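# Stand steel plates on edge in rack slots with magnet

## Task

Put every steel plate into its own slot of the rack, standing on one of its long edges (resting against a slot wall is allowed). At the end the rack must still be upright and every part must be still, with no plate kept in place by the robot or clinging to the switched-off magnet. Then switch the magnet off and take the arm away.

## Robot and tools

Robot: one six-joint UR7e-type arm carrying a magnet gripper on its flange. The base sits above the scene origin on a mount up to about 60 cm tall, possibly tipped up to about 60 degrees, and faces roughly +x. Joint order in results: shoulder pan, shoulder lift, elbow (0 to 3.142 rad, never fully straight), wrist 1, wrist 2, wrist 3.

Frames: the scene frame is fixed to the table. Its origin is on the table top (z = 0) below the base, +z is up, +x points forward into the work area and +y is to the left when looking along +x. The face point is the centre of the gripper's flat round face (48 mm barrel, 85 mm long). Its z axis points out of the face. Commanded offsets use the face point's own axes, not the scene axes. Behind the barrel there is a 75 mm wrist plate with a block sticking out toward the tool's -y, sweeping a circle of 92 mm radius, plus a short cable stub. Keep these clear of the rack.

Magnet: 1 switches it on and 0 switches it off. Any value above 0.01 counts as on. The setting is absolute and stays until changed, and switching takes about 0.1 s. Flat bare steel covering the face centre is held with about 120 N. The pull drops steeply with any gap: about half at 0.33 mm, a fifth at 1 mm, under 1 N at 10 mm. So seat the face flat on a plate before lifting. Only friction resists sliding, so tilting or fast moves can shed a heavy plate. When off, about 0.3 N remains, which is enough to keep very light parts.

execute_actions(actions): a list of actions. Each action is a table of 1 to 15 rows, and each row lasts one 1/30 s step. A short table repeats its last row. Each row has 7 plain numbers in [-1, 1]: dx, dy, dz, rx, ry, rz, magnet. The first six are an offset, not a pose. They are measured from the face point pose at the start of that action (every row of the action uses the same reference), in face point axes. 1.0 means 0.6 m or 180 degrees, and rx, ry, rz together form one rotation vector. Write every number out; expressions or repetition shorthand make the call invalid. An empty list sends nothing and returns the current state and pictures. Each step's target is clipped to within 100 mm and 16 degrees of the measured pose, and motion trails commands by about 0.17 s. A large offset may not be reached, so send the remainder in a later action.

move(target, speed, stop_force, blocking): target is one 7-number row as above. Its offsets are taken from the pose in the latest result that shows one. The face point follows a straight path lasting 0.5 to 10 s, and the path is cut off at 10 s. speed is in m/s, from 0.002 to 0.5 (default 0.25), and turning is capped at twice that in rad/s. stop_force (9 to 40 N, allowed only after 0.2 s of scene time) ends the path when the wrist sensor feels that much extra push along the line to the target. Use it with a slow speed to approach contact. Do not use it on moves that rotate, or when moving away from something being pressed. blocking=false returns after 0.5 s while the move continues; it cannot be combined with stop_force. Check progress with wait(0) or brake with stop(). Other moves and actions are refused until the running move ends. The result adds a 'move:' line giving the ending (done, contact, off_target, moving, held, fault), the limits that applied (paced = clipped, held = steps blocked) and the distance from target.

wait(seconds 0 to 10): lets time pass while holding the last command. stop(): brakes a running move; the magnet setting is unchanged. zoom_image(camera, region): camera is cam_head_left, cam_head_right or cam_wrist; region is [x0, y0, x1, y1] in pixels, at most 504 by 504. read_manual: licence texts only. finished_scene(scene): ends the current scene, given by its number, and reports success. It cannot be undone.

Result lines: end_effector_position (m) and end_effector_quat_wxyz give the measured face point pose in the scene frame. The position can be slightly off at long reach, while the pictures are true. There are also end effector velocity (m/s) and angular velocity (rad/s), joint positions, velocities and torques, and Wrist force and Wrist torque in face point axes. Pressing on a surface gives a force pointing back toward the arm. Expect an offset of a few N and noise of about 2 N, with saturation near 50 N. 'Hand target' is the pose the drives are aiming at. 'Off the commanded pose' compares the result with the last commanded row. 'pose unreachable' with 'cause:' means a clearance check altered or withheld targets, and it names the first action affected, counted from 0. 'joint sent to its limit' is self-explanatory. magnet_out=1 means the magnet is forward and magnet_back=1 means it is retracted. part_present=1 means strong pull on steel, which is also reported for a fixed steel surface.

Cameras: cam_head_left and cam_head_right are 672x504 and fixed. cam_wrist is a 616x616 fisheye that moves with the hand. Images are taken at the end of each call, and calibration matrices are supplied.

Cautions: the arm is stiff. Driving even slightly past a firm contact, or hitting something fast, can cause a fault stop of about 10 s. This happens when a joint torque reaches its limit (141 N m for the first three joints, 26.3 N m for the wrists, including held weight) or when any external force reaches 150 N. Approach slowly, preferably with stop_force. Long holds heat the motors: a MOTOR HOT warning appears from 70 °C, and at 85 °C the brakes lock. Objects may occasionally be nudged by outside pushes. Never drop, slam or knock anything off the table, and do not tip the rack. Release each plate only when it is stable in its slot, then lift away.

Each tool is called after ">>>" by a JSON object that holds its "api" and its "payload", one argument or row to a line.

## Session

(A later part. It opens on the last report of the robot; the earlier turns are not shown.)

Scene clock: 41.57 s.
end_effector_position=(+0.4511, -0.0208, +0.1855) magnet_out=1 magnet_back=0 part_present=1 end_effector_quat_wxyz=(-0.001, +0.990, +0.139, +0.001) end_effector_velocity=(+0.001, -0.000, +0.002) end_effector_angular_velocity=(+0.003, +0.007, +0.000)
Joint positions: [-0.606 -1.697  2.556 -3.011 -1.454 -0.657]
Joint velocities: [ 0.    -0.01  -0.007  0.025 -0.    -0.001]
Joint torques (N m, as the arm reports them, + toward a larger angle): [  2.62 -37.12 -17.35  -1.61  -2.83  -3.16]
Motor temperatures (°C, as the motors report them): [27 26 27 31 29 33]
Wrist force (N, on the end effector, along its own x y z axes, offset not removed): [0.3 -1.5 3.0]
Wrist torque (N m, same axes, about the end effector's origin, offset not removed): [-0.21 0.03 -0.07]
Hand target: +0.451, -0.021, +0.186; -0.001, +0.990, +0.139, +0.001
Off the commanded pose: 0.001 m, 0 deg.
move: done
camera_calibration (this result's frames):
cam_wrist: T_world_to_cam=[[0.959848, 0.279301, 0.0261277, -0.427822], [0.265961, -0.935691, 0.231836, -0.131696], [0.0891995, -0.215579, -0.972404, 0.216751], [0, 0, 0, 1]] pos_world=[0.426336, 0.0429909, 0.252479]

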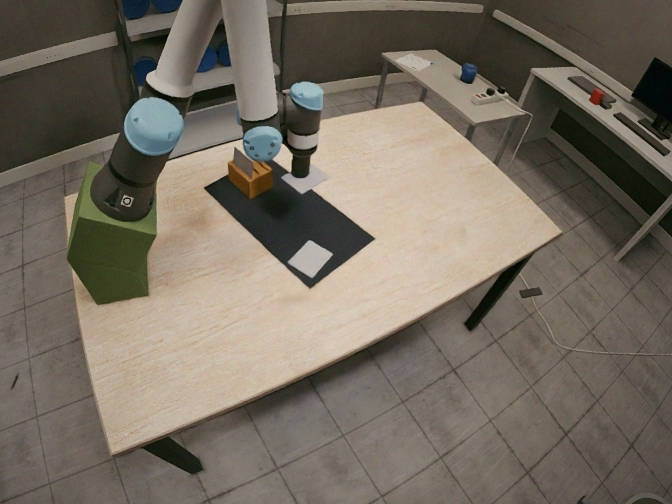

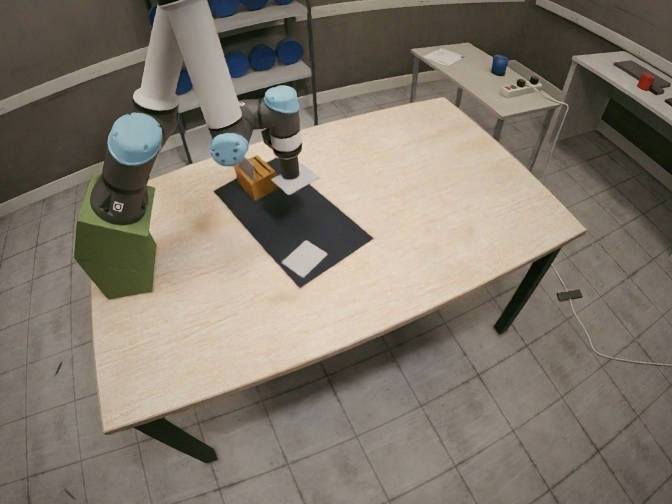

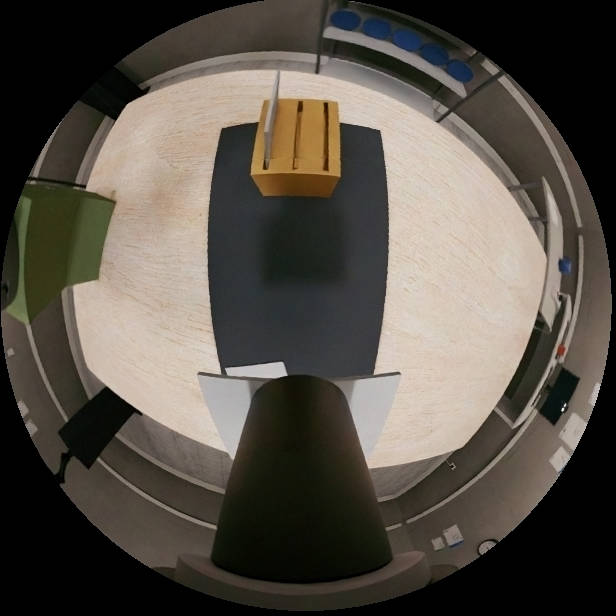

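>>> {"api": "move", "payload": {
  "target": [0.068,-0.3635,0,0.387,-0.381,-0.381,1],
  "speed": 0.5
}}

>>> {"api": "move", "payload": {
  "target": [0,0.078,0.072,0,0,0,1]
}}

>>> {"api": "zoom_image", "payload": {
  "camera": "cam_wrist",
  "region": [190, 390, 420, 530]
}}

>>> {"api": "zoom_image", "payload": {
  "camera": "cam_head_right",
  "region": [225, 135, 295, 195]
}}

Scene clock: 45.50 s.
end_effector_position=(+0.4302, +0.2005, +0.1855) magnet_out=1 magnet_back=0 part_present=1 end_effector_quat_wxyz=(-0.431, +0.432, +0.561, -0.559) end_effector_velocity=(-0.000, +0.001, +0.000) end_effector_angular_velocity=(+0.001, +0.006, +0.004)
Joint positions: [ 0.02  -1.005  1.528 -1.048 -1.679 -1.341]
Joint velocities: [ 0.002  0.004 -0.004  0.007 -0.001 -0.001]
Joint torques (N m, as the arm reports them, + toward a larger angle): [ 26.49 -42.73 -24.18   4.1   -2.43  -2.98]
Motor temperatures (°C, as the motors report them): [27 26 27 31 29 33]
Wrist force (N, on the end effector, along its own x y z axes, offset not removed): [-0.7 -0.5 0.0]
Wrist torque (N m, same axes, about the end effector's origin, offset not removed): [-0.39 0.11 -0.23]
Hand target: +0.430, +0.201, +0.186; -0.431, +0.432, +0.561, -0.560
Off the commanded pose: 0.001 m, 0 deg.
move: done
camera_calibration (this result's frames):
cam_wrist: T_world_to_cam=[[-0.233712, 0.97229, 0.00548708, -0.0911571], [0.228632, 0.0604402, -0.971635, 0.120567], [-0.945043, -0.225828, -0.236422, 0.576762], [0, 0, 0, 1]] pos_world=[0.496195, 0.211593, 0.254006]

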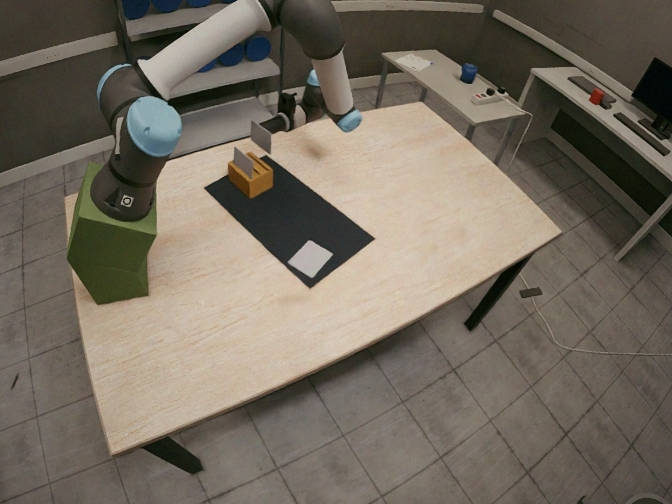

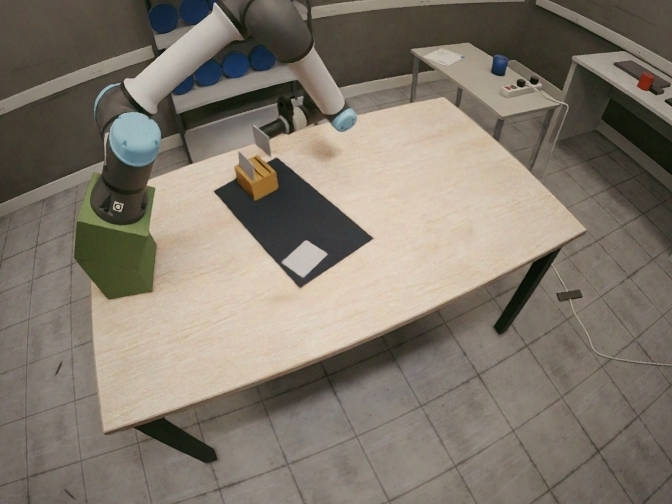

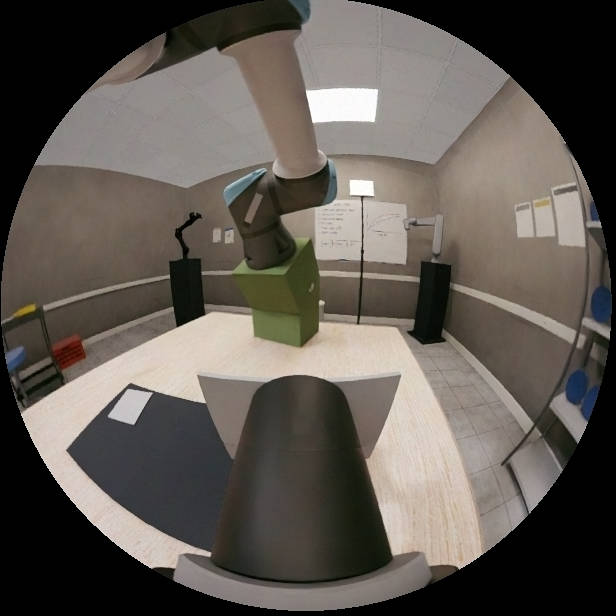

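Scene clock: 46.40 s.
end_effector_position=(+0.3886, +0.1894, +0.1387) magnet_out=1 magnet_back=0 part_present=1 end_effector_quat_wxyz=(-0.431, +0.432, +0.561, -0.559) end_effector_velocity=(-0.002, -0.000, -0.002) end_effector_angular_velocity=(+0.000, +0.002, +0.000)
Joint positions: [-0.005 -0.958  1.632 -1.201 -1.701 -1.354]
Joint velocities: [-0.001  0.003  0.003 -0.004 -0.    -0.001]
Joint torques (N m, as the arm reports them, + toward a larger angle): [  8.24 -39.1    7.41   1.17  -2.28  -2.72]
Motor temperatures (°C, as the motors report them): [27 26 27 31 29 33]
Wrist force (N, on the end effector, along its own x y z axes, offset not removed): [1.3 -1.0 3.3]
Wrist torque (N m, same axes, about the end effector's origin, offset not removed): [-0.40 -0.10 -0.12]
Hand target: +0.389, +0.189, +0.139; -0.431, +0.432, +0.561, -0.559
Off the commanded pose: 0.000 m, 0 deg.
move: done
camera_calibration (this result's frames):
cam_wrist: T_world_to_cam=[[-0.233733, 0.972286, 0.00544676, -0.0898155], [0.228661, 0.0604121, -0.97163, 0.0852148], [-0.945031, -0.225856, -0.236444, 0.523922], [0, 0, 0, 1]] pos_world=[0.454644, 0.200509, 0.207165]

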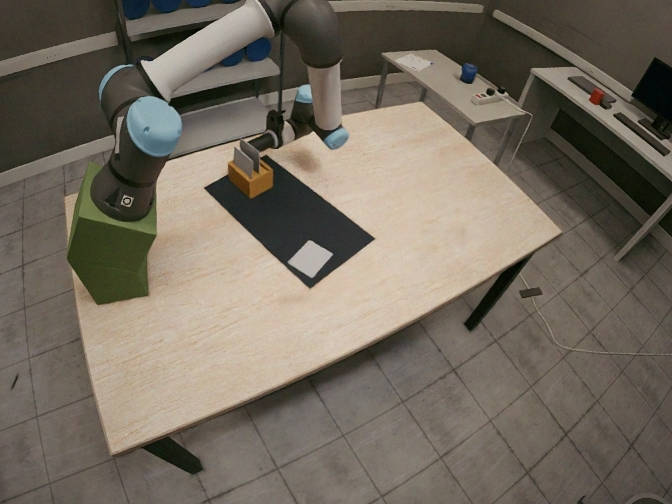

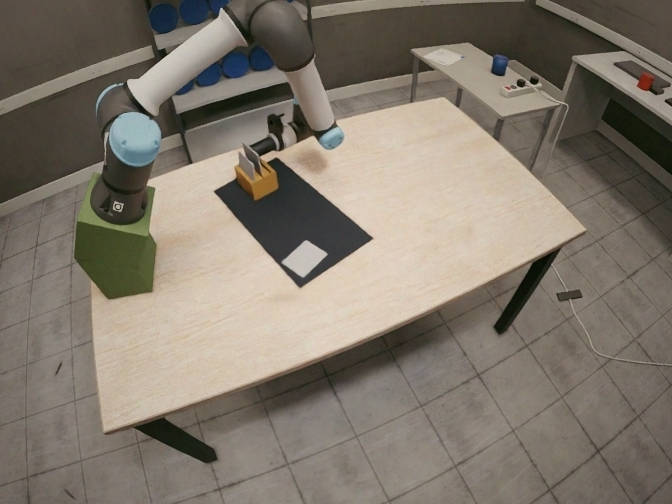

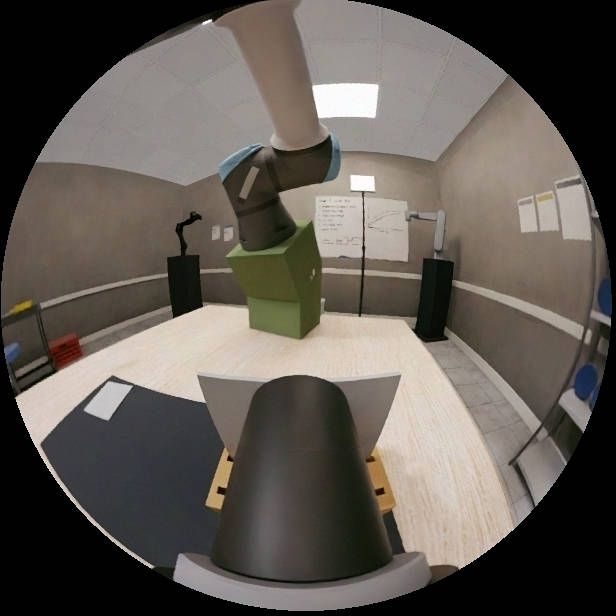

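Region (190, 390, 420, 530) of cam_wrist's 616x616 image, scaled by 2.191, with more detail than that image has; it fills the top 307 rows of this view, and the rest is white.

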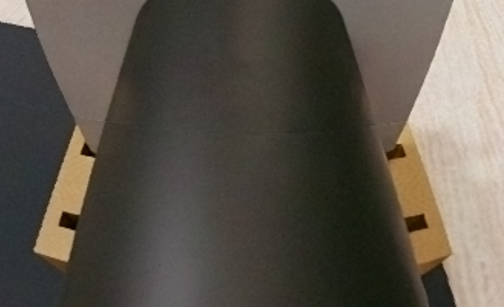

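Region (225, 135, 295, 195) of cam_head_right's 672x504 image, scaled by 7.200, with more detail than that image has; it fills the top 432 rows of this view, and the rest is white.

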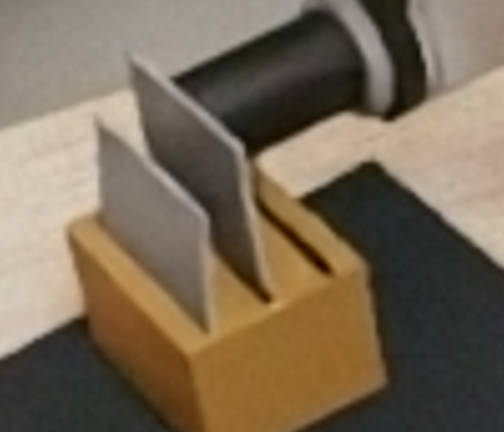

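Looks aligned; descend with a force stop.

>>> {"api": "move", "payload": {
  "target": [0,0.03,0,0,0,0,1],
  "speed": 0.01,
  "stop_force": 10
}}

>>> {"api": "zoom_image", "payload": {
  "camera": "cam_wrist",
  "region": [190, 390, 420, 530]
}}

Scene clock: 48.80 s.
end_effector_position=(+0.3886, +0.1894, +0.1208) magnet_out=1 magnet_back=0 part_present=1 end_effector_quat_wxyz=(-0.431, +0.432, +0.561, -0.559) end_effector_velocity=(+0.000, +0.000, -0.001) end_effector_angular_velocity=(+0.000, -0.000, -0.000)
Joint positions: [-0.011 -0.92   1.612 -1.22  -1.707 -1.357]
Joint velocities: [-0.001  0.003 -0.003 -0.001 -0.    -0.001]
Joint torques (N m, as the arm reports them, + toward a larger angle): [  8.46 -40.39 -17.24   0.82  -2.18  -2.83]
Motor temperatures (°C, as the motors report them): [27 26 27 31 29 33]
Wrist force (N, on the end effector, along its own x y z axes, offset not removed): [-1.9 -0.3 0.5]
Wrist torque (N m, same axes, about the end effector's origin, offset not removed): [-0.43 0.17 -0.20]
Hand target: +0.389, +0.189, +0.121; -0.431, +0.432, +0.561, -0.559
Off the commanded pose: 0.000 m, 0 deg.
move: done
camera_calibration (this result's frames):
cam_wrist: T_world_to_cam=[[-0.233735, 0.972285, 0.00543736, -0.089719], [0.228671, 0.0604057, -0.971628, 0.0678287], [-0.945028, -0.22586, -0.236452, 0.519726], [0, 0, 0, 1]] pos_world=[0.454674, 0.200521, 0.189282]

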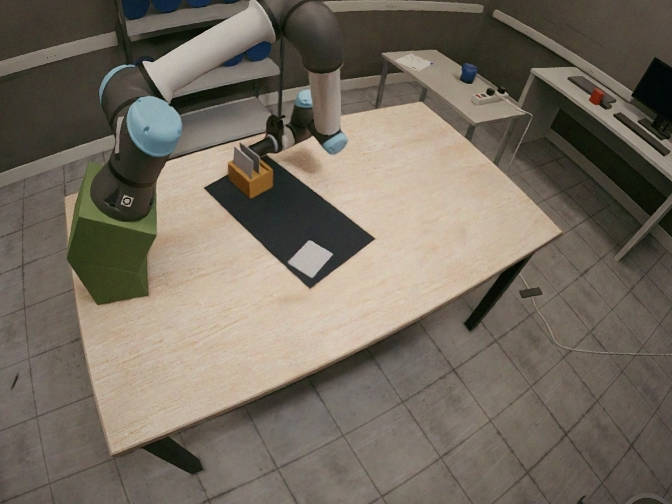

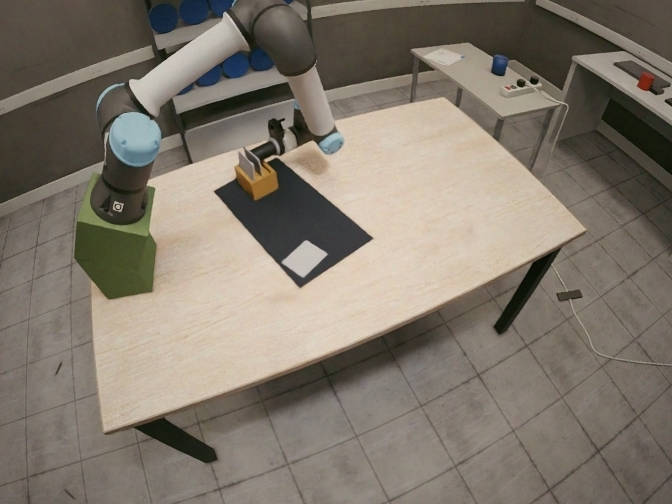

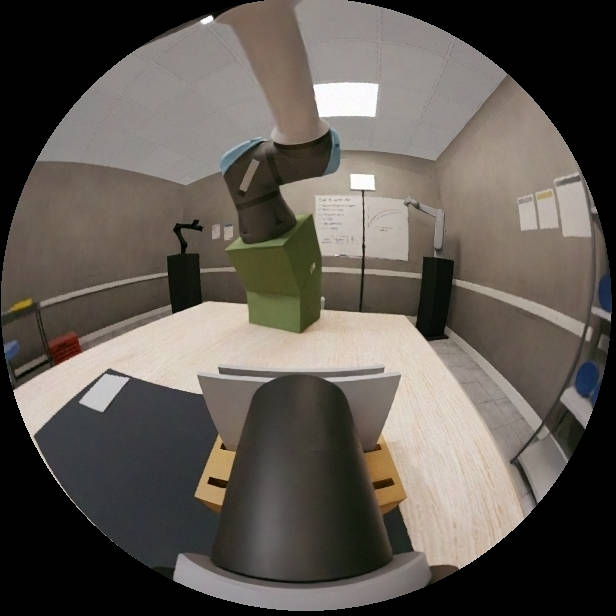

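Region (190, 390, 420, 530) of cam_wrist's 616x616 image, scaled by 2.191, with more detail than that image has; it fills the top 307 rows of this view, and the rest is white.

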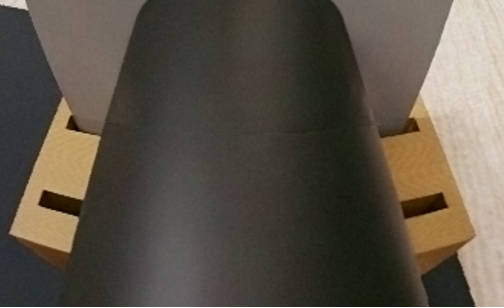

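>>> {"api": "move", "payload": {
  "target": [0,0.022,0,0,0,0,1],
  "speed": 0.008,
  "stop_force": 10
}}

>>> {"api": "execute_actions", "payload": {
  "actions": [
    [[0,0,0,0,0,0,0],[0,0,0,0,0,0,0],[0,0,0,0,0,0,0],[0,0,0,0,0,0,0],[0,0,0,0,0,0,0],[0,0,0,0,0,0,0],[0,0,-0.003,0,0,0,0],[0,0,-0.007,0,0,0,0],[0,0,-0.012,0,0,0,0],[0,0,-0.017,0,0,0,0],[0,0,-0.021,0,0,0,0],[0,0,-0.025,0,0,0,0]]
  ]
}}

>>> {"api": "move", "payload": {
  "target": [0,-0.085,-0.047,0,0,0,0]
}}

>>> {"api": "move", "payload": {
  "target": [-0.543,0.04,0.175,-0.387,0.381,0.381,0],
  "speed": 0.5
}}

>>> {"api": "move", "payload": {
  "target": [0,0,0.2,0,0,-0.055,0],
  "speed": 0.3
}}

Scene clock: 51.23 s.
end_effector_position=(+0.3889, +0.1894, +0.1129) magnet_out=1 magnet_back=0 part_present=1 end_effector_quat_wxyz=(-0.431, +0.432, +0.561, -0.559) end_effector_velocity=(+0.001, -0.000, +0.002) end_effector_angular_velocity=(-0.001, -0.004, -0.001)
Joint positions: [-0.014 -0.904  1.603 -1.228 -1.709 -1.358]
Joint velocities: [-0.    -0.006  0.002 -0.    -0.     0.001]
Joint torques (N m, as the arm reports them, + toward a larger angle): [ 18.66 -62.4   10.44   1.74  -1.6    0.02]
Motor temperatures (°C, as the motors report them): [27 26 27 31 29 33]
Wrist force (N, on the end effector, along its own x y z axes, offset not removed): [-0.7 1.7 -0.5]
Wrist torque (N m, same axes, about the end effector's origin, offset not removed): [-0.04 0.08 -0.11]
Hand target: +0.389, +0.189, +0.113; -0.431, +0.432, +0.561, -0.559
Off the commanded pose: 0.005 m, 0 deg.
move: contact
camera_calibration (this result's frames):
cam_wrist: T_world_to_cam=[[-0.233598, 0.972318, 0.00541271, -0.0896628], [0.229157, 0.0604627, -0.97151, 0.0598766], [-0.944944, -0.225702, -0.236937, 0.518044], [0, 0, 0, 1]] pos_world=[0.454857, 0.200484, 0.1814]

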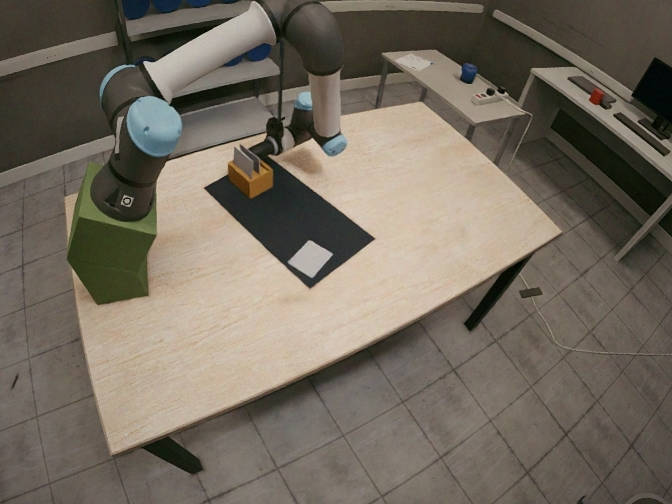

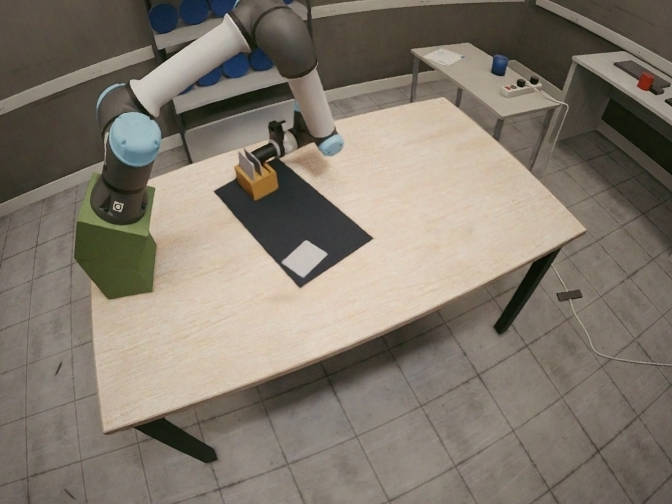

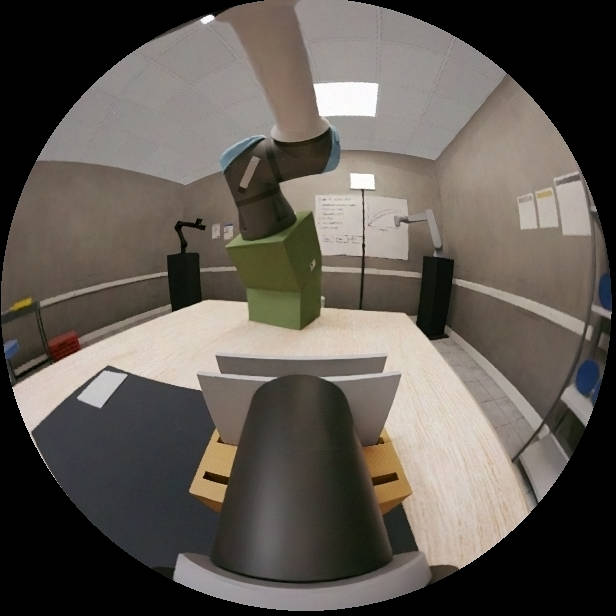

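Scene clock: 51.73 s.
end_effector_position=(+0.4004, +0.1924, +0.1130) magnet_out=0 magnet_back=1 part_present=0 end_effector_quat_wxyz=(-0.431, +0.432, +0.561, -0.559) end_effector_velocity=(+0.033, +0.009, -0.000) end_effector_angular_velocity=(-0.000, -0.000, -0.001)
Joint positions: [-0.012 -0.894  1.564 -1.199 -1.707 -1.357]
Joint velocities: [ 0.008  0.031 -0.113  0.081  0.007  0.004]
Joint torques (N m, as the arm reports them, + toward a larger angle): [ 26.62 -40.5  -16.2    4.67   2.91   2.37]
Motor temperatures (°C, as the motors report them): [27 26 27 31 29 33]
Wrist force (N, on the end effector, along its own x y z axes, offset not removed): [-0.8 -1.5 -0.5]
Wrist torque (N m, same axes, about the end effector's origin, offset not removed): [-0.20 0.13 -0.28]
Hand target: +0.403, +0.193, +0.113; -0.431, +0.432, +0.561, -0.559
Off the commanded pose: 0.003 m, 0 deg.
camera_calibration (this result's frames):
cam_wrist: T_world_to_cam=[[-0.233517, 0.972338, 0.005423, -0.0899438], [0.229424, 0.0605165, -0.971443, 0.0570345], [-0.944899, -0.225604, -0.237209, 0.529692], [0, 0, 0, 1]] pos_world=[0.466417, 0.203505, 0.181541]

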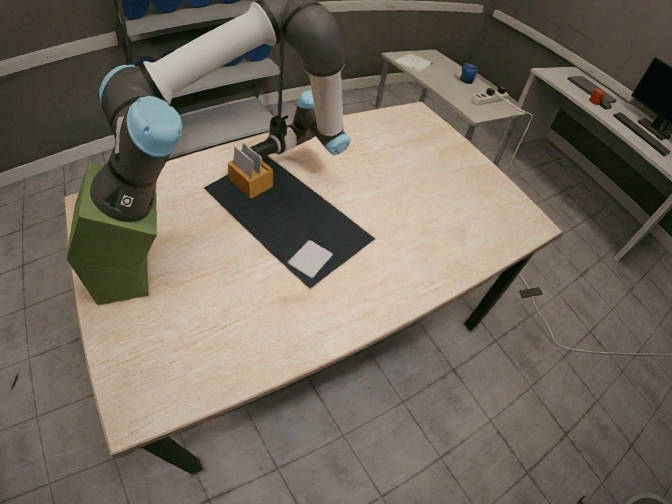

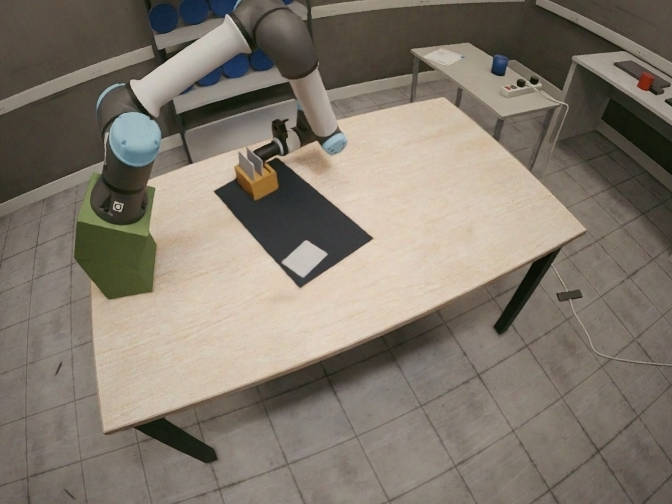

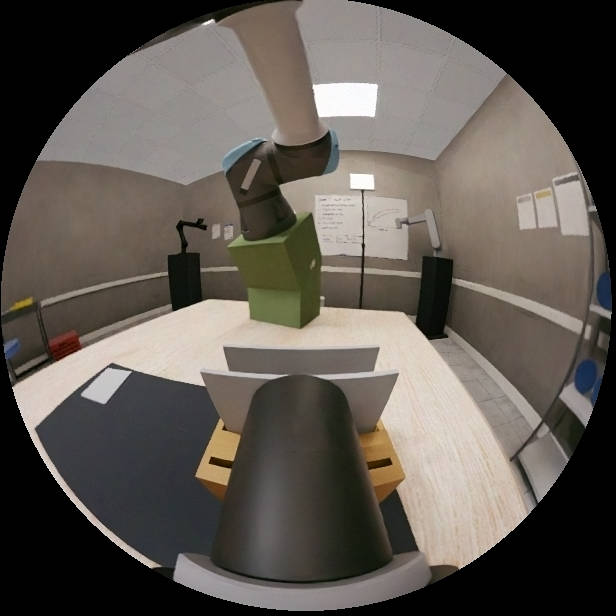

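Scene clock: 52.60 s.
end_effector_position=(+0.4275, +0.1996, +0.1640) magnet_out=0 magnet_back=1 part_present=0 end_effector_quat_wxyz=(-0.431, +0.432, +0.561, -0.559) end_effector_velocity=(+0.001, +0.000, +0.002) end_effector_angular_velocity=(+0.001, -0.002, -0.000)
Joint positions: [ 0.012 -0.968  1.521 -1.08  -1.686 -1.345]
Joint velocities: [ 0.001 -0.005 -0.     0.003  0.001 -0.   ]
Joint torques (N m, as the arm reports them, + toward a larger angle): [ 25.06 -59.52 -20.83   3.5    3.06   2.47]
Motor temperatures (°C, as the motors report them): [27 26 27 31 29 33]
Wrist force (N, on the end effector, along its own x y z axes, offset not removed): [2.3 0.4 0.8]
Wrist torque (N m, same axes, about the end effector's origin, offset not removed): [-0.19 -0.35 -0.17]
Hand target: +0.428, +0.200, +0.164; -0.431, +0.432, +0.561, -0.559
Off the commanded pose: 0.000 m, 0 deg.
move: done
camera_calibration (this result's frames):
cam_wrist: T_world_to_cam=[[-0.233501, 0.972341, 0.00545892, -0.090928], [0.229385, 0.0605393, -0.971451, 0.0999436], [-0.944912, -0.225583, -0.237177, 0.568934], [0, 0, 0, 1]] pos_world=[0.493436, 0.210704, 0.232525]

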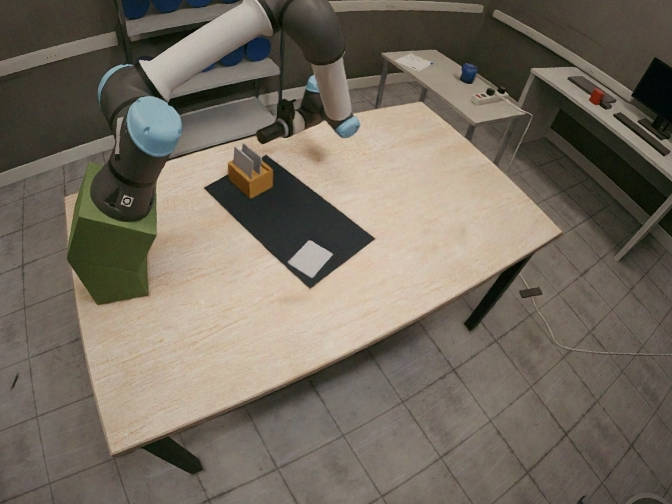

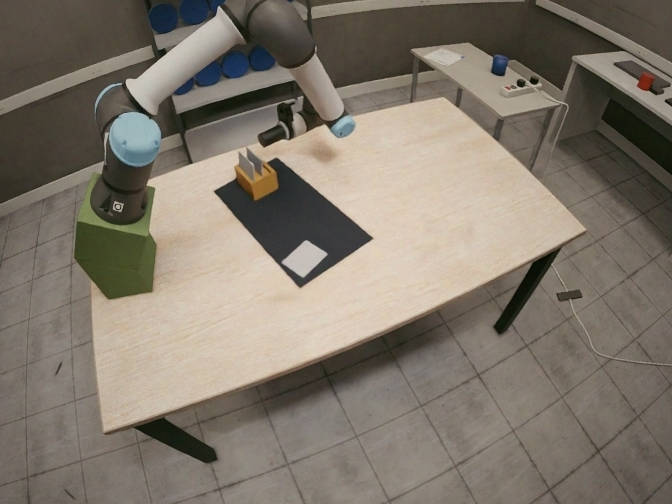

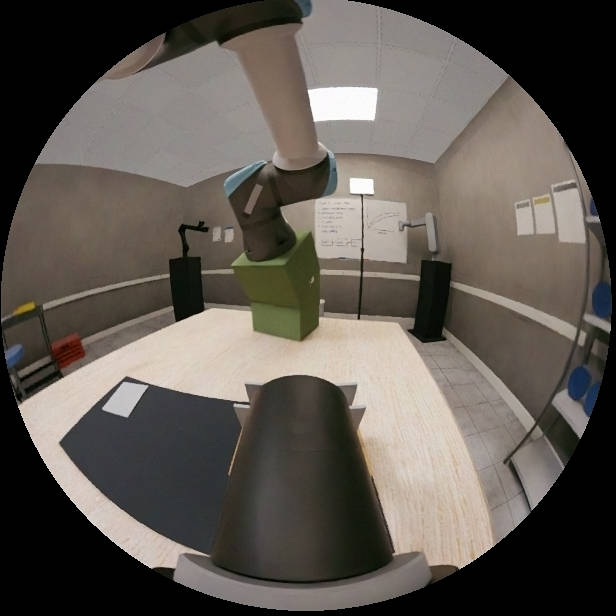

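Scene clock: 55.33 s.
end_effector_position=(+0.4104, -0.1428, +0.1399) magnet_out=0 magnet_back=1 part_present=0 end_effector_quat_wxyz=(-0.001, +0.990, +0.139, +0.002) end_effector_velocity=(-0.000, -0.001, -0.001) end_effector_angular_velocity=(-0.003, -0.006, -0.004)
Joint positions: [-0.995 -1.539  2.588 -3.127 -1.25  -0.998]
Joint velocities: [-0.002  0.008  0.003 -0.017  0.003  0.004]
Joint torques (N m, as the arm reports them, + toward a larger angle): [ -4.98 -16.77  11.72  -4.52   2.45   2.93]
Motor temperatures (°C, as the motors report them): [27 26 27 31 29 33]
Wrist force (N, on the end effector, along its own x y z axes, offset not removed): [-0.3 -2.8 0.9]
Wrist torque (N m, same axes, about the end effector's origin, offset not removed): [-0.30 0.09 -0.12]
Hand target: +0.410, -0.143, +0.140; -0.001, +0.990, +0.138, +0.002
Off the commanded pose: 0.001 m, 0 deg.
move: done
camera_calibration (this result's frames):
cam_wrist: T_world_to_cam=[[0.959825, 0.279316, 0.0267976, -0.353562], [0.265776, -0.935596, 0.232429, -0.224483], [0.0899929, -0.215969, -0.972244, 0.149384], [0, 0, 0, 1]] pos_world=[0.385577, -0.0790071, 0.206889]

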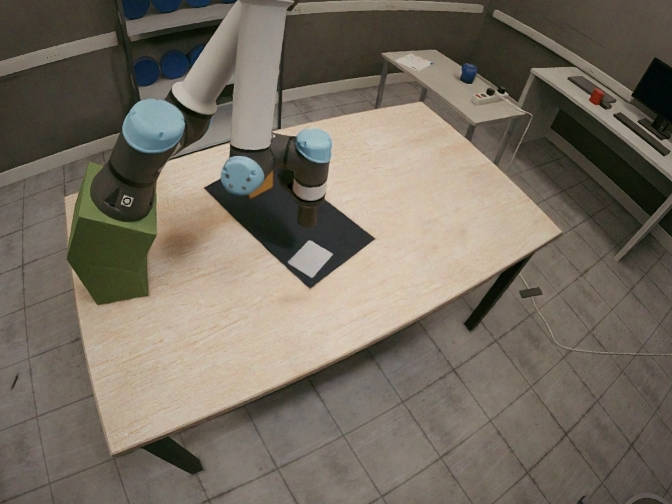

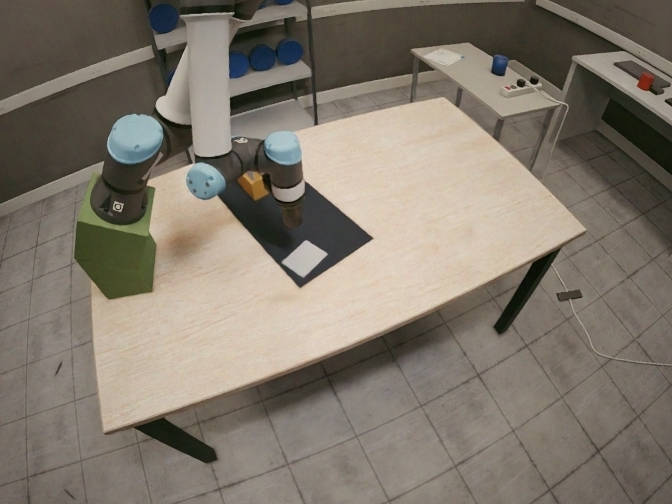

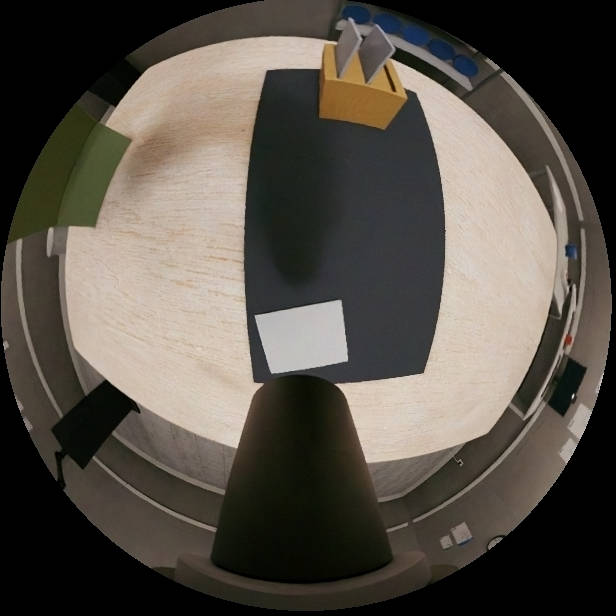

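Scene clock: 56.37 s.
end_effector_position=(+0.4105, -0.1425, +0.0199) magnet_out=0 magnet_back=1 part_present=0 end_effector_quat_wxyz=(-0.001, +0.975, +0.223, +0.002) end_effector_velocity=(-0.000, -0.000, -0.002) end_effector_angular_velocity=(+0.000, +0.000, +0.000)
Joint positions: [-0.891 -1.05   2.441 -3.497 -1.302 -1.076]
Joint velocities: [ 0.001  0.008 -0.004 -0.004 -0.001  0.001]
Joint torques (N m, as the arm reports them, + toward a larger angle): [  7.35 -23.98  -9.47  -4.33  -2.74   2.41]
Motor temperatures (°C, as the motors report them): [27 26 27 31 29 33]
Wrist force (N, on the end effector, along its own x y z axes, offset not removed): [-2.8 -0.9 -2.9]
Wrist torque (N m, same axes, about the end effector's origin, offset not removed): [-0.13 0.19 -0.10]
Hand target: +0.410, -0.143, +0.020; -0.001, +0.975, +0.223, +0.002
Off the commanded pose: 0.000 m, 0 deg.
move: done
camera_calibration (this result's frames):
cam_wrist: T_world_to_cam=[[0.89757, 0.440047, 0.0269611, -0.302013], [0.422466, -0.875973, 0.232794, -0.252142], [0.126057, -0.197559, -0.972152, 0.0205687], [0, 0, 0, 1]] pos_world=[0.375006, -0.0839063, 0.0868355]

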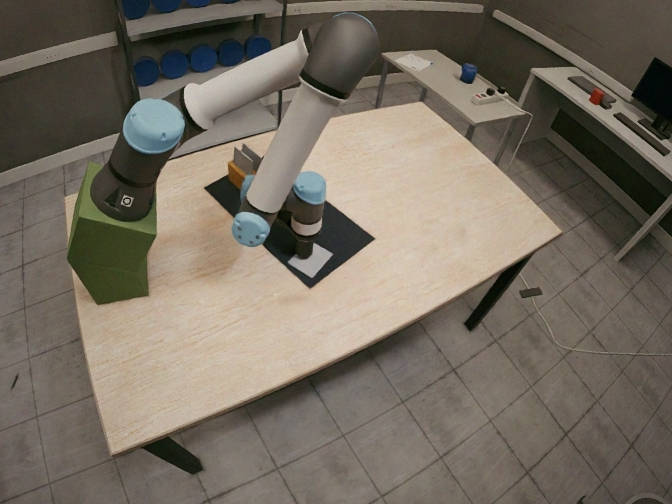

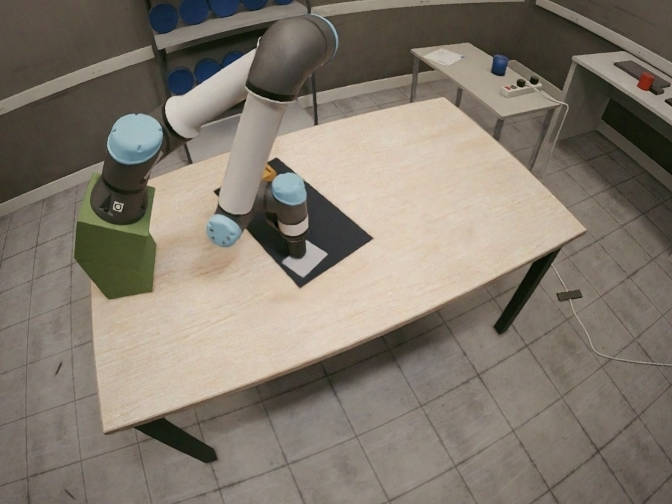

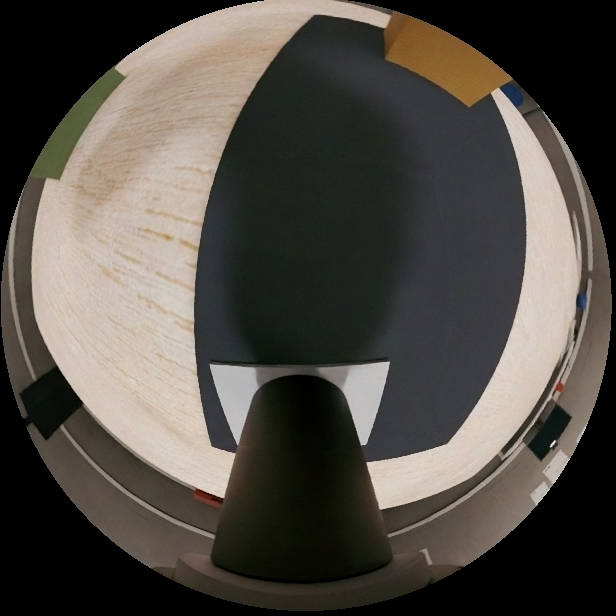

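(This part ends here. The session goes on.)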